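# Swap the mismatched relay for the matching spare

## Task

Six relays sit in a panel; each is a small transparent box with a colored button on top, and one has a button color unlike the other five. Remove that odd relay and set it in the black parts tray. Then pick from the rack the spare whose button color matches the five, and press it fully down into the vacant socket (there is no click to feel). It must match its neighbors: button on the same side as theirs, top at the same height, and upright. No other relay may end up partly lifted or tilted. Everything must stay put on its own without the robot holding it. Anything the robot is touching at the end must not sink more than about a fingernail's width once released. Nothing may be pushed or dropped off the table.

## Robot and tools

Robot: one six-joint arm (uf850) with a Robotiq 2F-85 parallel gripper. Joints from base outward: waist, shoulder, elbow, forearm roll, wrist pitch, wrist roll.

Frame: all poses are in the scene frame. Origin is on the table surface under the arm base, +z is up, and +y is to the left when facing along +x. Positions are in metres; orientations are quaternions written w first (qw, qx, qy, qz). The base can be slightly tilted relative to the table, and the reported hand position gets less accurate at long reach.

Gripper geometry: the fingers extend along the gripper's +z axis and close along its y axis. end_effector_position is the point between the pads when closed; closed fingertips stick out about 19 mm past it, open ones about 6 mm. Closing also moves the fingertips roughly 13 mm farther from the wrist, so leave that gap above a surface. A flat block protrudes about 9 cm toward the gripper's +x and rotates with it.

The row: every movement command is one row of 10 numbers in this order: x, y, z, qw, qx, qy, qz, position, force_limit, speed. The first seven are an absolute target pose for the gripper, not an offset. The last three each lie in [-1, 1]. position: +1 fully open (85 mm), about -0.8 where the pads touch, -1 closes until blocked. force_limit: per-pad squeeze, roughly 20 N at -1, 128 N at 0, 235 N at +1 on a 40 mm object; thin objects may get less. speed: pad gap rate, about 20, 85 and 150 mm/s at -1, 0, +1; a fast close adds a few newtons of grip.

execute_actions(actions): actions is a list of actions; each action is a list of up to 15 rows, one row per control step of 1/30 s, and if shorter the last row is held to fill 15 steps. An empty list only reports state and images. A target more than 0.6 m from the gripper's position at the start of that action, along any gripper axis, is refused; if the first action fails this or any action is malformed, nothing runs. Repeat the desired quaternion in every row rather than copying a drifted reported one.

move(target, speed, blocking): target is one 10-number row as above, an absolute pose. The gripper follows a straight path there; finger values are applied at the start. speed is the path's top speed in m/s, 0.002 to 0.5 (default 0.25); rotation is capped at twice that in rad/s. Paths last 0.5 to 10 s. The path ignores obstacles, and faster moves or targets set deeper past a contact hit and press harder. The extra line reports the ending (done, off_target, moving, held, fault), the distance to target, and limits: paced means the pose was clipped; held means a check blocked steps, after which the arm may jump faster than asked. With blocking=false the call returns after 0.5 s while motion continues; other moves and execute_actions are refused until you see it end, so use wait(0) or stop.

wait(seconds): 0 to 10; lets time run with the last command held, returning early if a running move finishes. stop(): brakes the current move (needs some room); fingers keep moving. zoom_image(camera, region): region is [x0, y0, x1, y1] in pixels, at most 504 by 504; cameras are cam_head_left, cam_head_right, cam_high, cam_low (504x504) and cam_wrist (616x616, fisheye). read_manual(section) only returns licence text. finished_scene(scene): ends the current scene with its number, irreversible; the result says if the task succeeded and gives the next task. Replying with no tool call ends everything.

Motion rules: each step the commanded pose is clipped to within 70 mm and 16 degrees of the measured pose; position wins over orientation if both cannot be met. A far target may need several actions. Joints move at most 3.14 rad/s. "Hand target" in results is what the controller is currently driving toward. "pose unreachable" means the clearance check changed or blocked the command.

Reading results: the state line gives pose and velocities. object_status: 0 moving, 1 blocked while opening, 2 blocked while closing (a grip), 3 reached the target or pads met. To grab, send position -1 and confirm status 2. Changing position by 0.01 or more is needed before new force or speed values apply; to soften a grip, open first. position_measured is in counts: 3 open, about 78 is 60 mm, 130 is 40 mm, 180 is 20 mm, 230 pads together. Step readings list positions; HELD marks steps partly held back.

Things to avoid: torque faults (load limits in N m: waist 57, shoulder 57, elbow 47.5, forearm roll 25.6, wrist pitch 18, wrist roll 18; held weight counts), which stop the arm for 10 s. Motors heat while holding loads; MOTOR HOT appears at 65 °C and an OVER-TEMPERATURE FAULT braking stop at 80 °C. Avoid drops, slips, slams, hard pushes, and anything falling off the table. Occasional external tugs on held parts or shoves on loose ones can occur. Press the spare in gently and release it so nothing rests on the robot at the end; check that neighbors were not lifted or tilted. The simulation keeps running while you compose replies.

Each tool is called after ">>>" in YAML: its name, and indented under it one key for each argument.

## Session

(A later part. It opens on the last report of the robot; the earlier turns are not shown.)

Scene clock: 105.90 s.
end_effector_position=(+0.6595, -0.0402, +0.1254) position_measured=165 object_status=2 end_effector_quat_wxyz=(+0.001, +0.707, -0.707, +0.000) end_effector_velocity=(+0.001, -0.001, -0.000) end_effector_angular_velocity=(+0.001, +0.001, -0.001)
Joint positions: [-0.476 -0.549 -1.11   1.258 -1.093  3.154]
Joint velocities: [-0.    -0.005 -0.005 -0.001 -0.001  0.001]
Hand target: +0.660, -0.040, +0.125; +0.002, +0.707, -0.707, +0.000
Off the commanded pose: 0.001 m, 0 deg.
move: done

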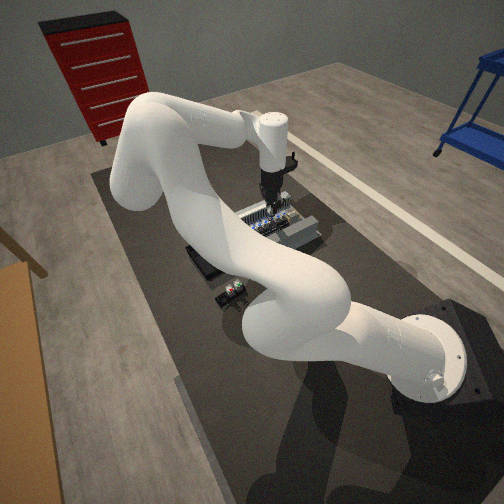

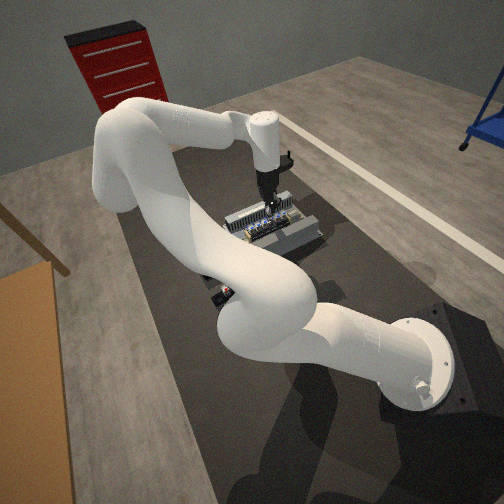

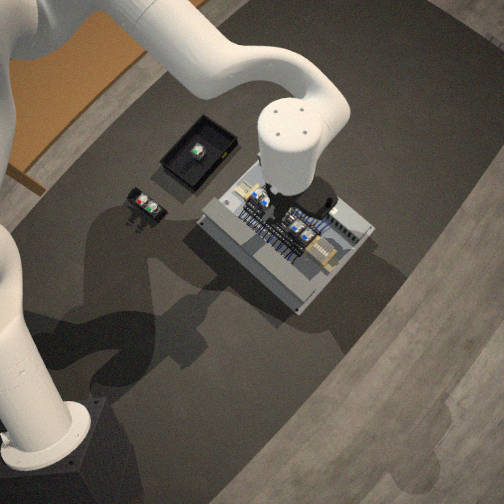

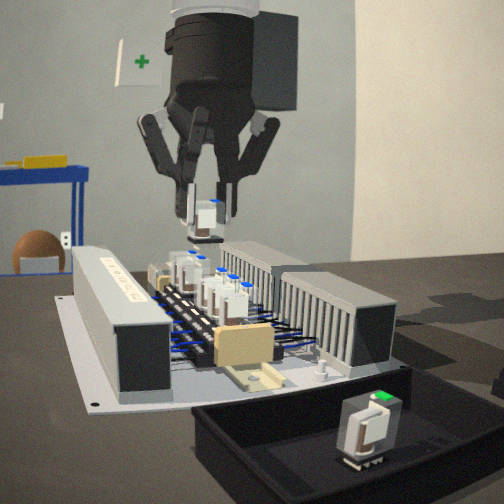

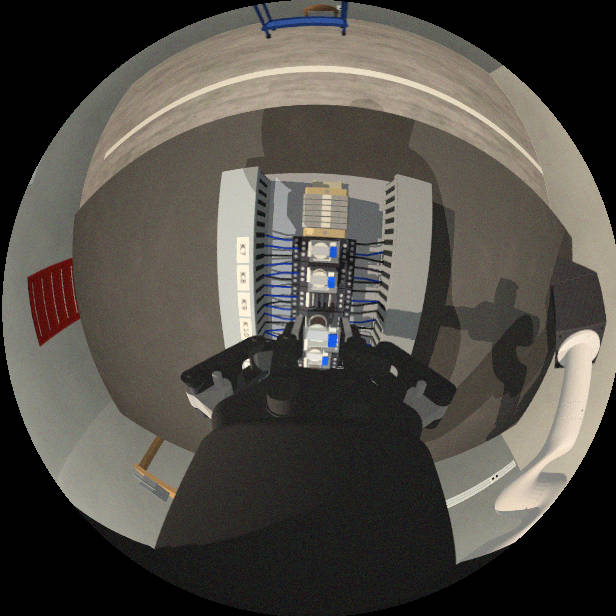

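>>> move:
  target: [0.659,-0.0435,0.1,0,0.7071,-0.7071,0,-1,-0.3,-0.5]
  speed: 0.03

>>> zoom_image:
  camera: "cam_wrist"
  region: [220,180,420,380]

Scene clock: 109.50 s.
end_effector_position=(+0.6591, -0.0435, +0.1001) position_measured=165 object_status=2 end_effector_quat_wxyz=(-0.000, +0.707, -0.707, +0.000) end_effector_velocity=(+0.000, +0.000, -0.000) end_effector_angular_velocity=(+0.000, -0.000, +0.001)
Joint positions: [-0.441 -0.581 -1.113  1.301 -1.071  3.129]
Joint velocities: [ 0.001 -0.    -0.001  0.001  0.    -0.   ]
Hand target: +0.659, -0.044, +0.100; -0.000, +0.707, -0.707, -0.000
Off the commanded pose: 0.000 m, 0 deg.
move: done

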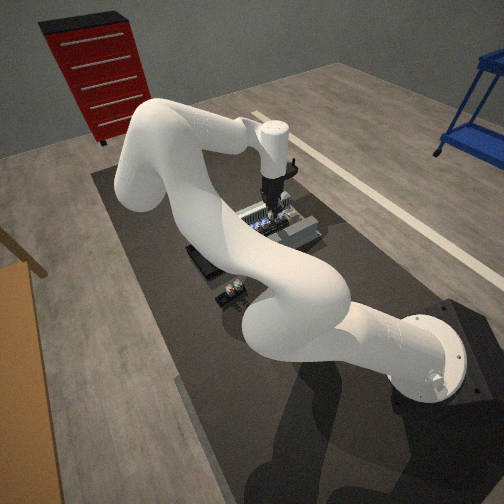

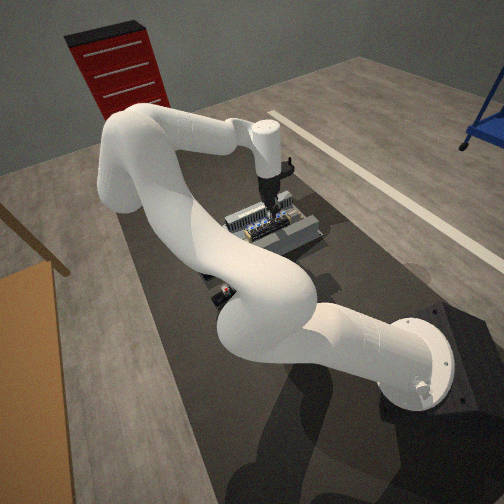

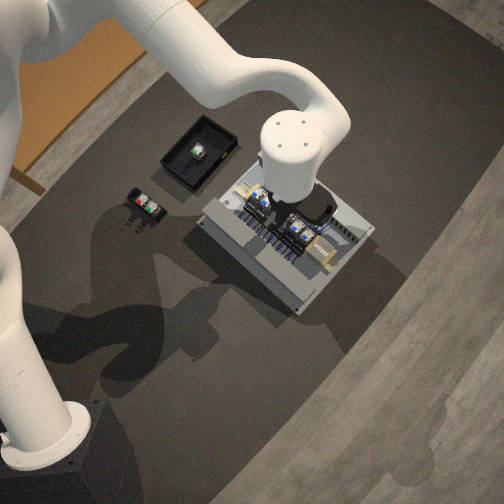

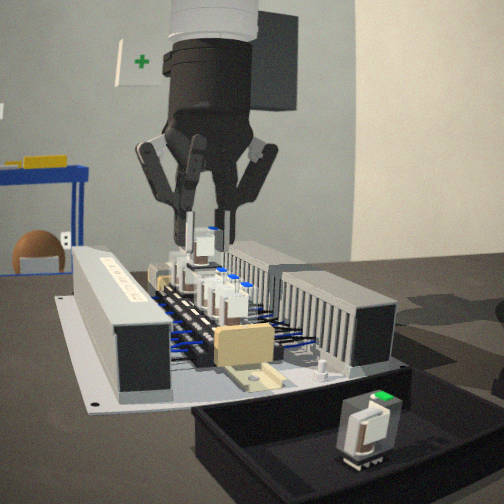

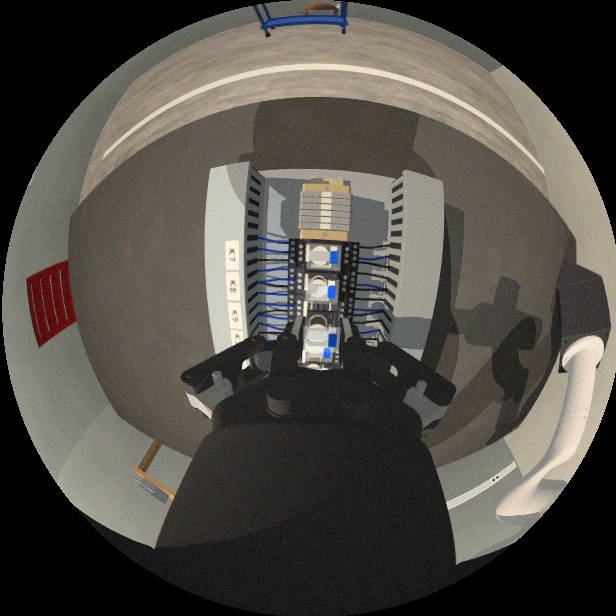

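Region (220, 180, 420, 380) of cam_wrist's 616x616 image, scaled by 2.520, with more detail than that image has.

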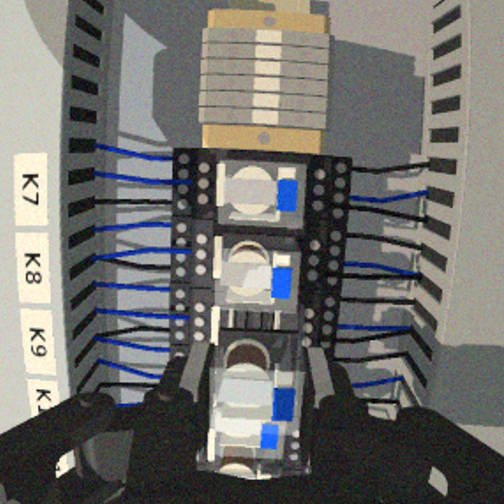

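Plausible; shift +x 1 mm.

>>> move:
  target: [0.66,-0.0435,0.08,0,0.7071,-0.7071,0,-1,-0.3,-0.5]
  speed: 0.02

>>> zoom_image:
  camera: "cam_wrist"
  region: [220,180,420,380]

Scene clock: 112.60 s.
end_effector_position=(+0.6600, -0.0435, +0.0801) position_measured=165 object_status=2 end_effector_quat_wxyz=(-0.000, +0.707, -0.707, -0.000) end_effector_velocity=(+0.001, -0.001, +0.000) end_effector_angular_velocity=(-0.001, -0.002, -0.001)
Joint positions: [-0.41  -0.602 -1.117  1.334 -1.052  3.115]
Joint velocities: [-0.    -0.001 -0.001  0.002  0.001 -0.   ]
Hand target: +0.660, -0.043, +0.080; -0.000, +0.707, -0.707, -0.000
Off the commanded pose: 0.000 m, 0 deg.
move: done

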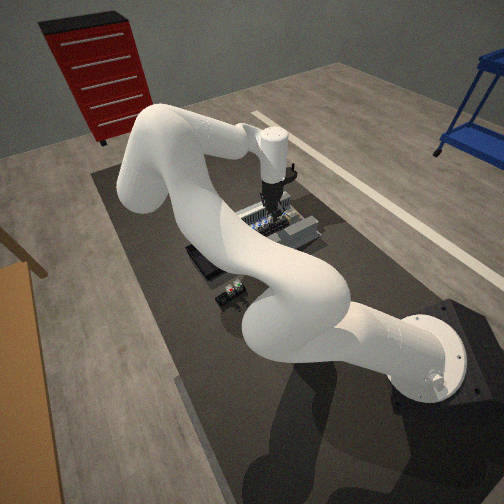

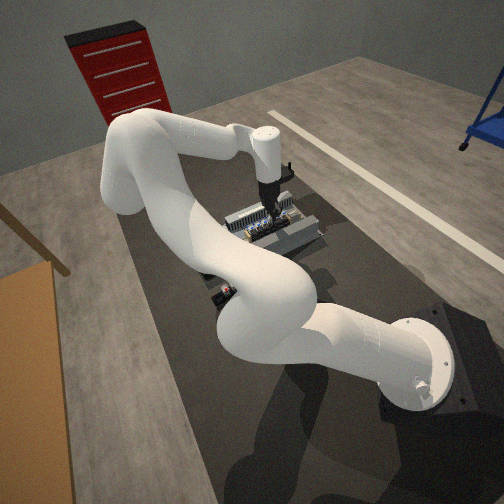

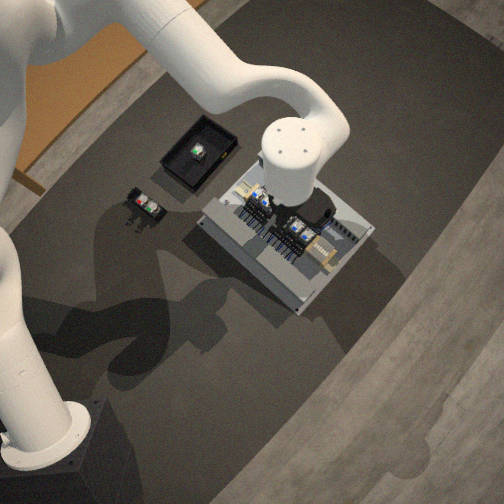

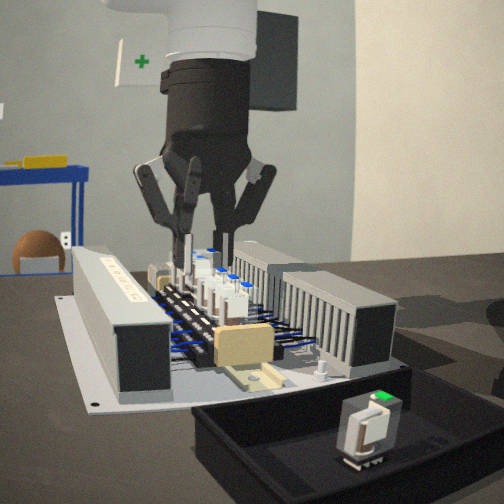

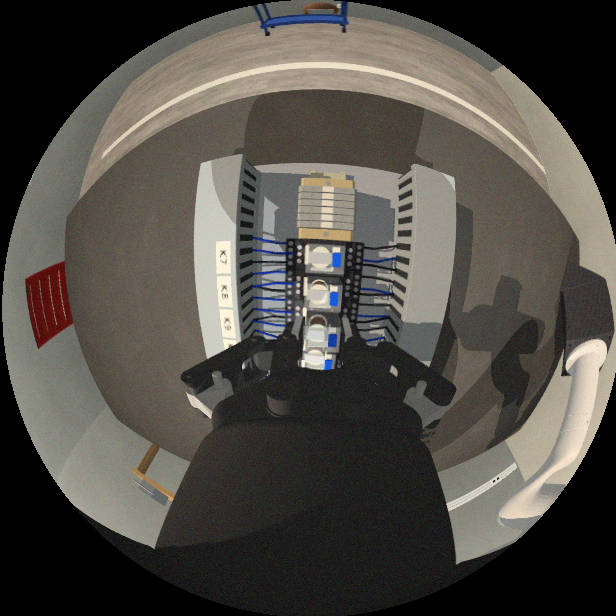

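Region (220, 180, 420, 380) of cam_wrist's 616x616 image, scaled by 2.520, with more detail than that image has.

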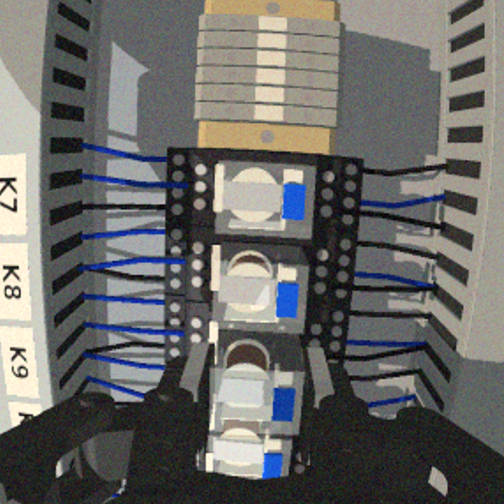

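>>> move:
  target: [0.6603,-0.0436,0.067,0,0.7071,-0.7071,0,-1,-0.3,-0.5]
  speed: 0.008

>>> zoom_image:
  camera: "cam_wrist"
  region: [220,180,420,380]

>>> zoom_image:
  camera: "cam_low"
  region: [140,210,270,340]

Scene clock: 117.07 s.
end_effector_position=(+0.6606, -0.0435, +0.0676) position_measured=165 object_status=2 end_effector_quat_wxyz=(-0.000, +0.707, -0.707, +0.000) end_effector_velocity=(-0.000, -0.000, -0.000) end_effector_angular_velocity=(+0.001, -0.001, -0.001)
Joint positions: [-0.392 -0.616 -1.121  1.356 -1.041  3.105]
Joint velocities: [-0.    -0.001  0.     0.001 -0.001 -0.001]
Hand target: +0.660, -0.044, +0.067; -0.000, +0.707, -0.707, -0.000
Off the commanded pose: 0.001 m, 0 deg.
move: done

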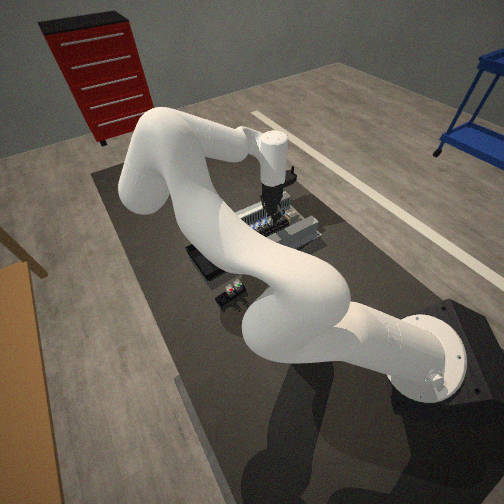

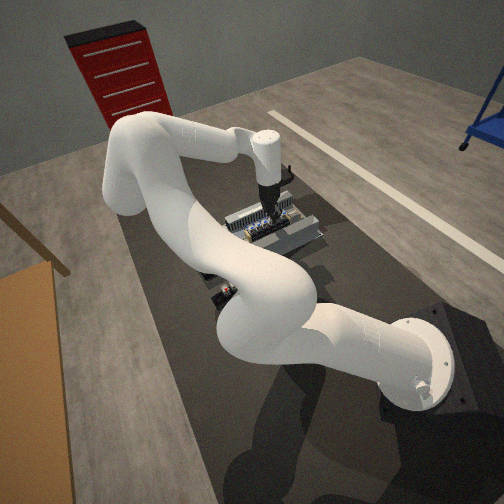

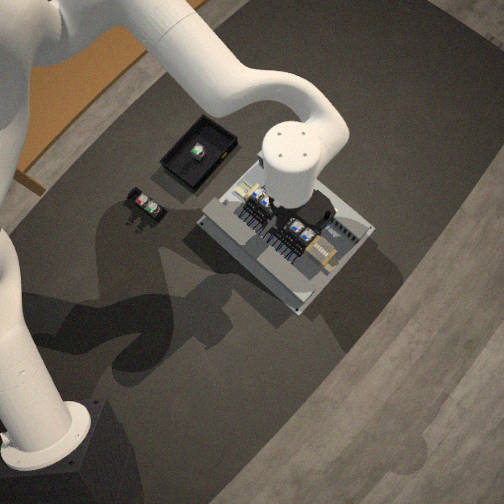

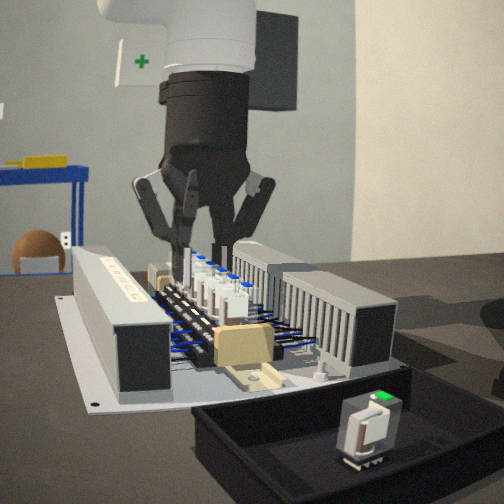

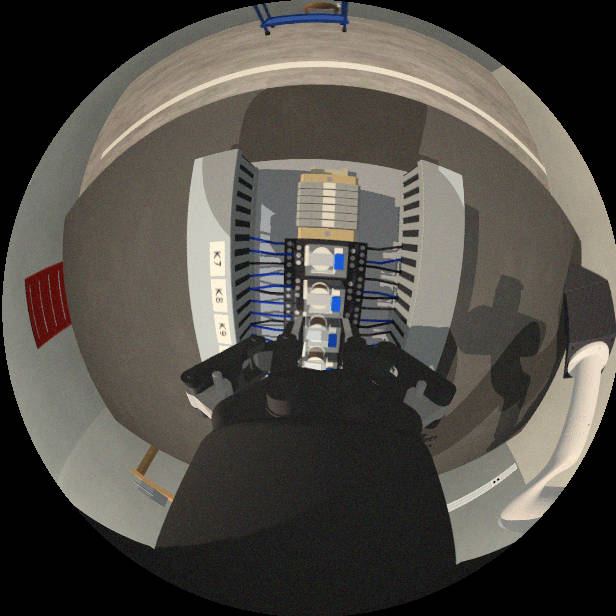

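Region (220, 180, 420, 380) of cam_wrist's 616x616 image, scaled by 2.520, with more detail than that image has.

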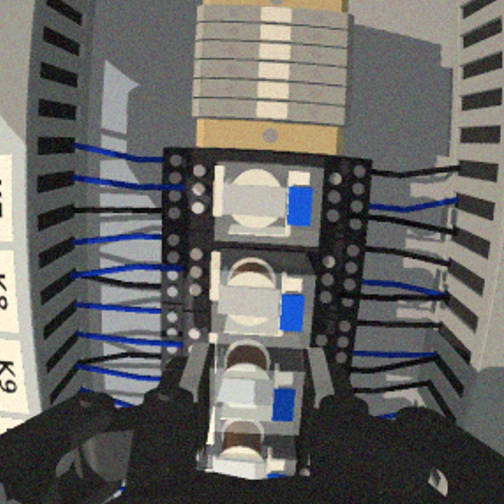

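Region (140, 210, 270, 340) of cam_low's 504x504 image, scaled by 3.877, with more detail than that image has.

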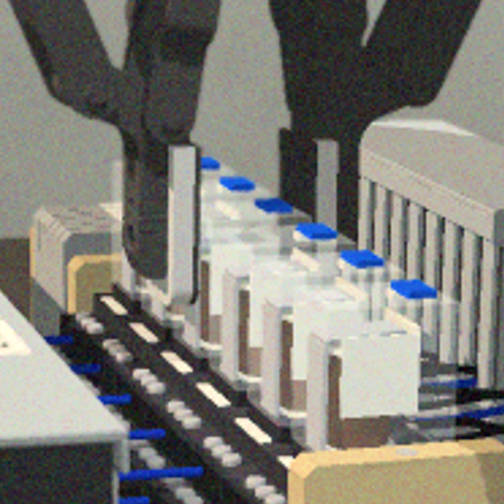

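Looks level; one small extra push to confirm bottoming.

>>> move:
  target: [0.66,-0.0436,0.0655,0,0.7071,-0.7071,0,-1,-0.3,-0.5]
  speed: 0.005

>>> move:
  target: [0.66,-0.0436,0.0675,0,0.7071,-0.7071,0,0,-0.3,0]
  speed: 0.003

>>> move:
  target: [0.66,-0.0436,0.11,0,0.7071,-0.7071,0,0,-0.3,0]
  speed: 0.1

>>> zoom_image:
  camera: "cam_low"
  region: [140,210,270,340]

Scene clock: 121.03 s.
end_effector_position=(+0.6605, -0.0440, +0.0674) position_measured=165 object_status=2 end_effector_quat_wxyz=(-0.001, +0.707, -0.707, +0.001) end_effector_velocity=(+0.000, -0.000, +0.000) end_effector_angular_velocity=(+0.000, -0.001, +0.000)
Joint positions: [-0.392 -0.617 -1.12   1.358 -1.041  3.103]
Joint velocities: [-0.    -0.    -0.     0.001 -0.001 -0.001]
Hand target: +0.660, -0.044, +0.066; -0.000, +0.707, -0.707, -0.000
Off the commanded pose: 0.002 m, 0 deg.
move: done

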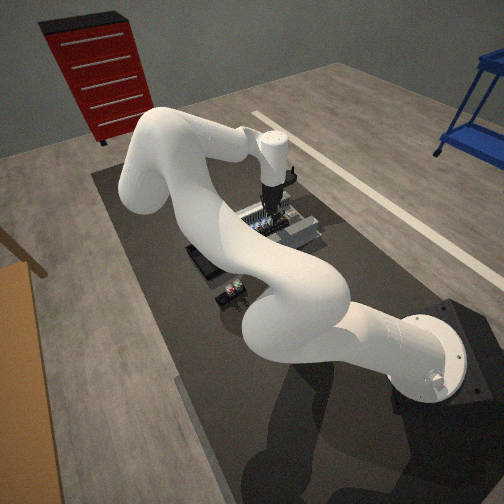

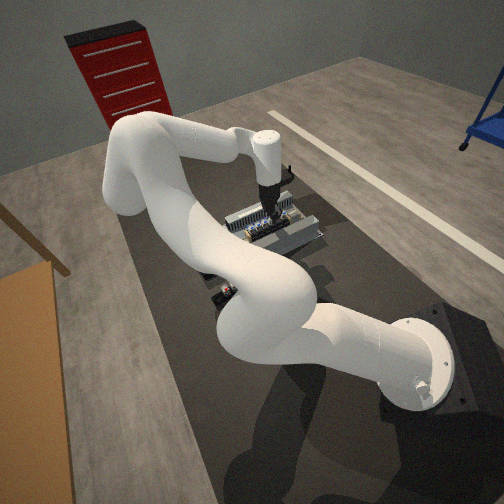

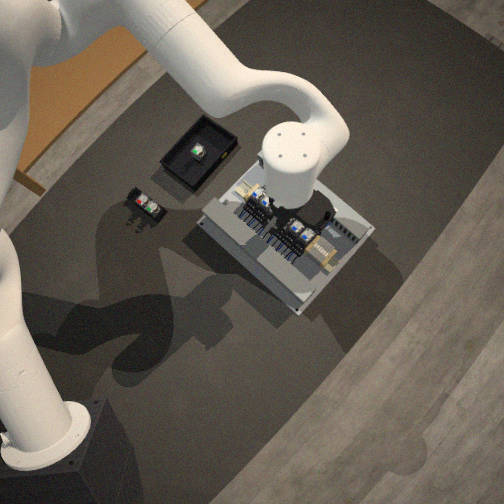

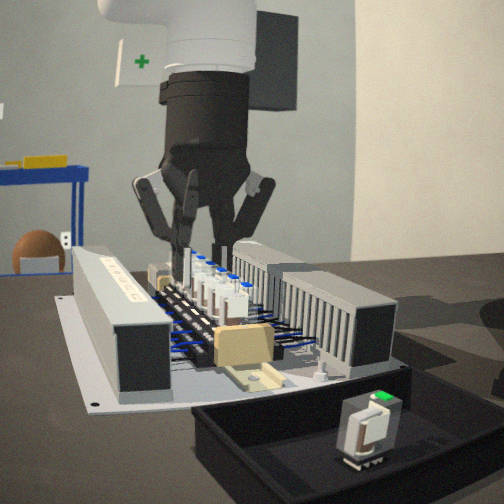

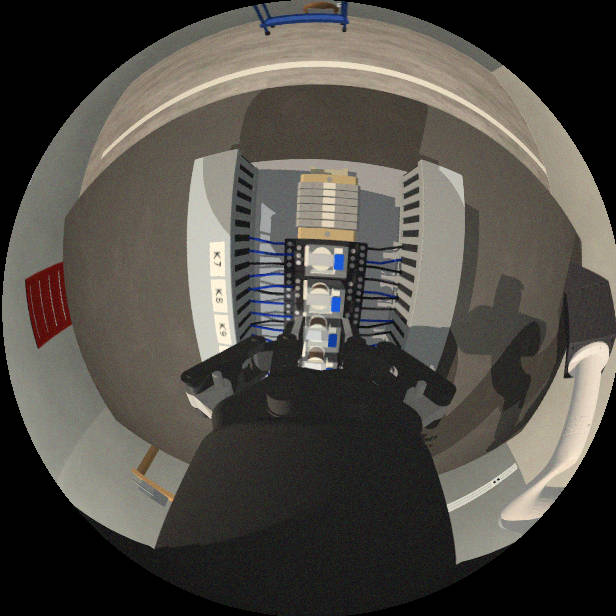

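Scene clock: 121.73 s.
end_effector_position=(+0.6600, -0.0436, +0.0674) position_measured=129 object_status=3 end_effector_quat_wxyz=(+0.000, +0.707, -0.707, +0.000) end_effector_velocity=(+0.000, +0.000, +0.000) end_effector_angular_velocity=(+0.001, -0.000, +0.000)
Joint positions: [-0.392 -0.616 -1.12   1.355 -1.04   3.104]
Joint velocities: [-0.001  0.    -0.    -0.001 -0.001  0.   ]
Hand target: +0.660, -0.044, +0.067; -0.000, +0.707, -0.707, -0.000
Off the commanded pose: 0.000 m, 0 deg.
move: done

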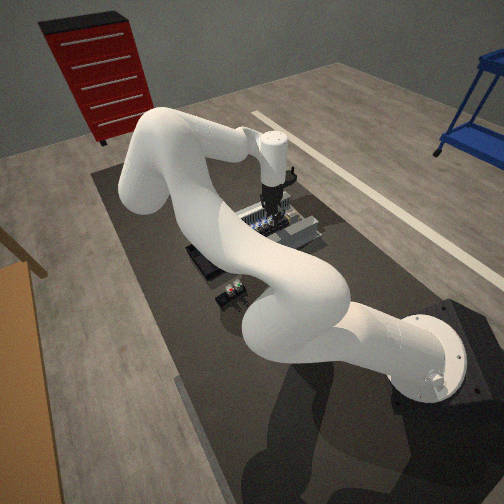

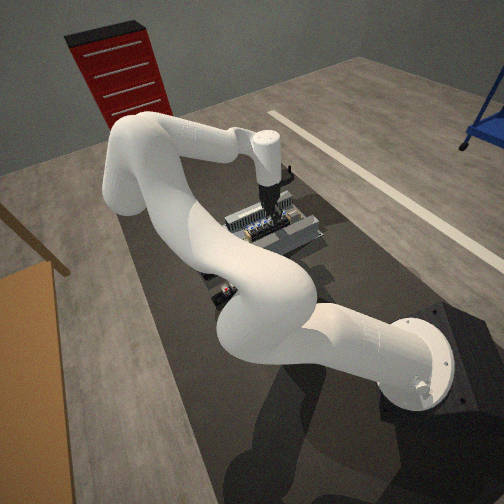

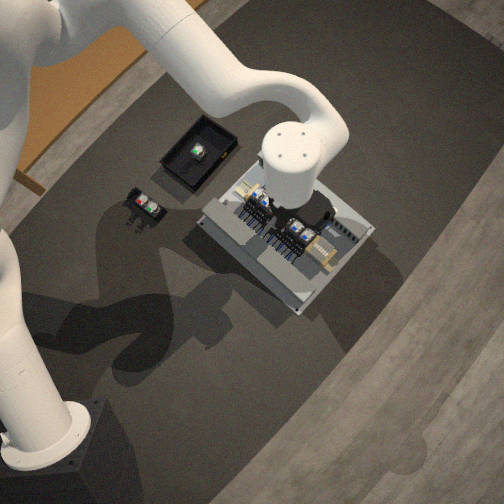

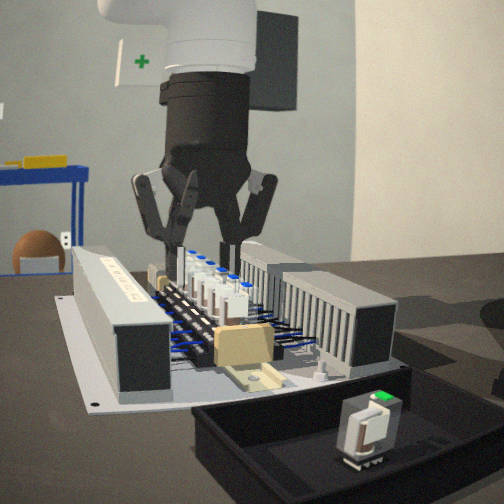

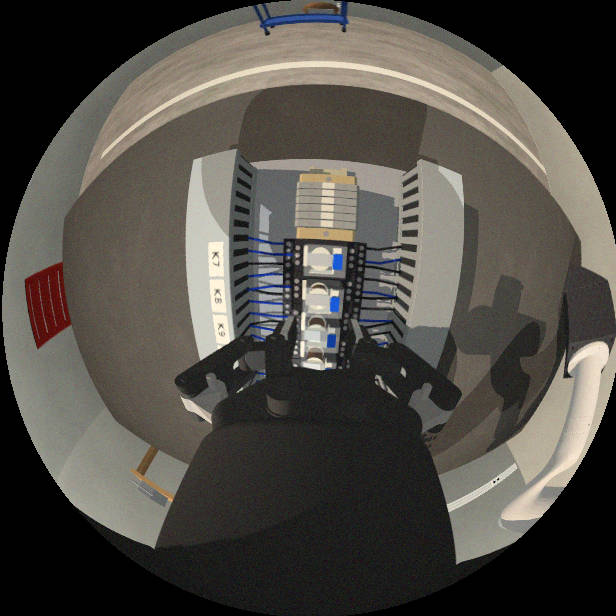

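Scene clock: 122.53 s.
end_effector_position=(+0.6598, -0.0436, +0.1098) position_measured=129 object_status=3 end_effector_quat_wxyz=(+0.000, +0.707, -0.707, -0.000) end_effector_velocity=(+0.000, -0.000, +0.002) end_effector_angular_velocity=(-0.000, -0.001, -0.001)
Joint positions: [-0.455 -0.573 -1.115  1.284 -1.08   3.138]
Joint velocities: [-0.003  0.002  0.    -0.002 -0.002  0.001]
Hand target: +0.660, -0.044, +0.110; +0.000, +0.707, -0.707, +0.000
Off the commanded pose: 0.000 m, 0 deg.
move: done

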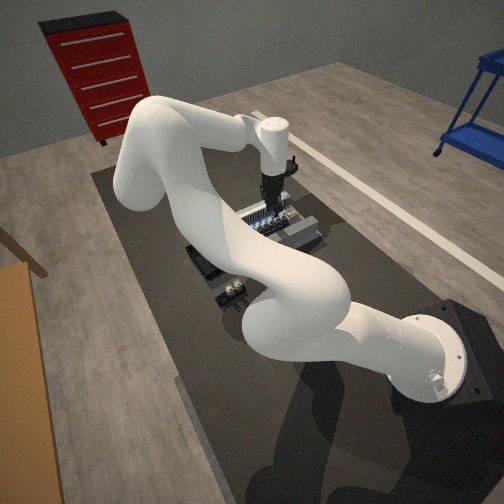

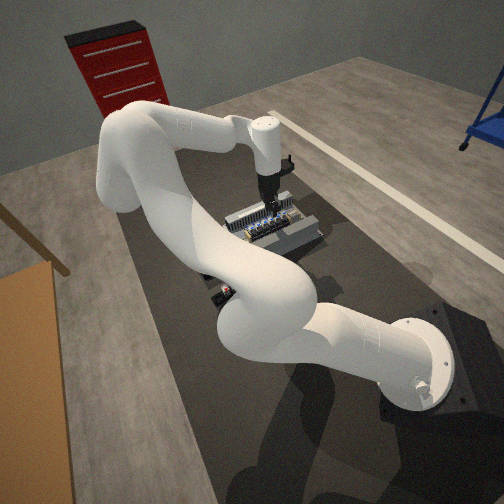

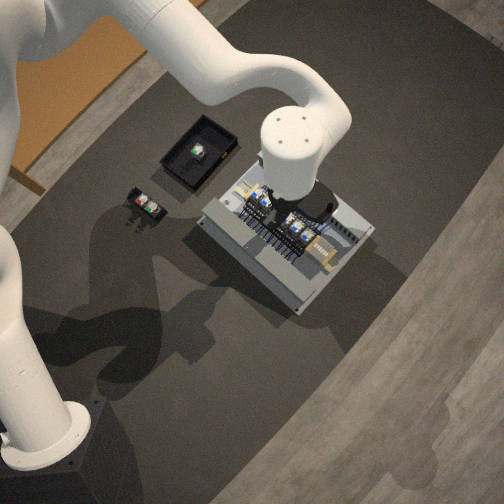

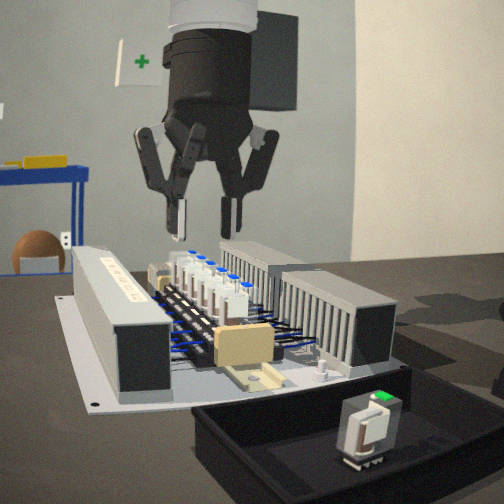

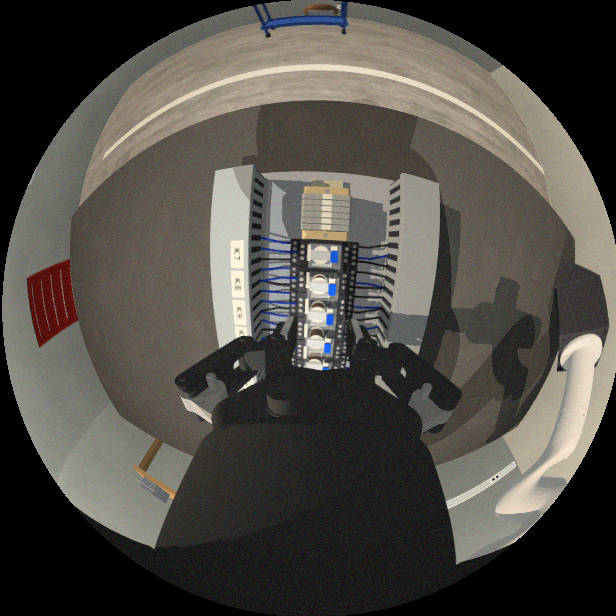

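Region (140, 210, 270, 340) of cam_low's 504x504 image, scaled by 3.877, with more detail than that image has.

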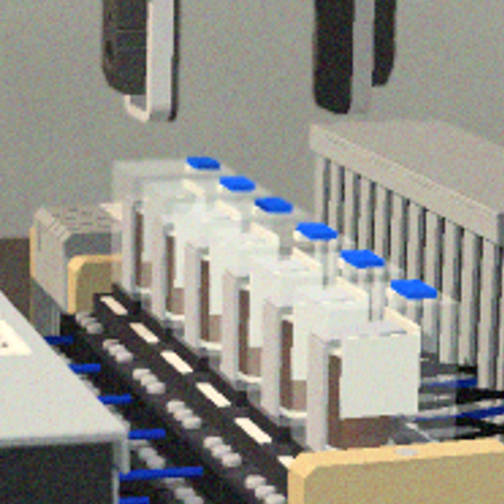

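>>> finished_scene:
  scene: 2

The scene is finished: the task was done.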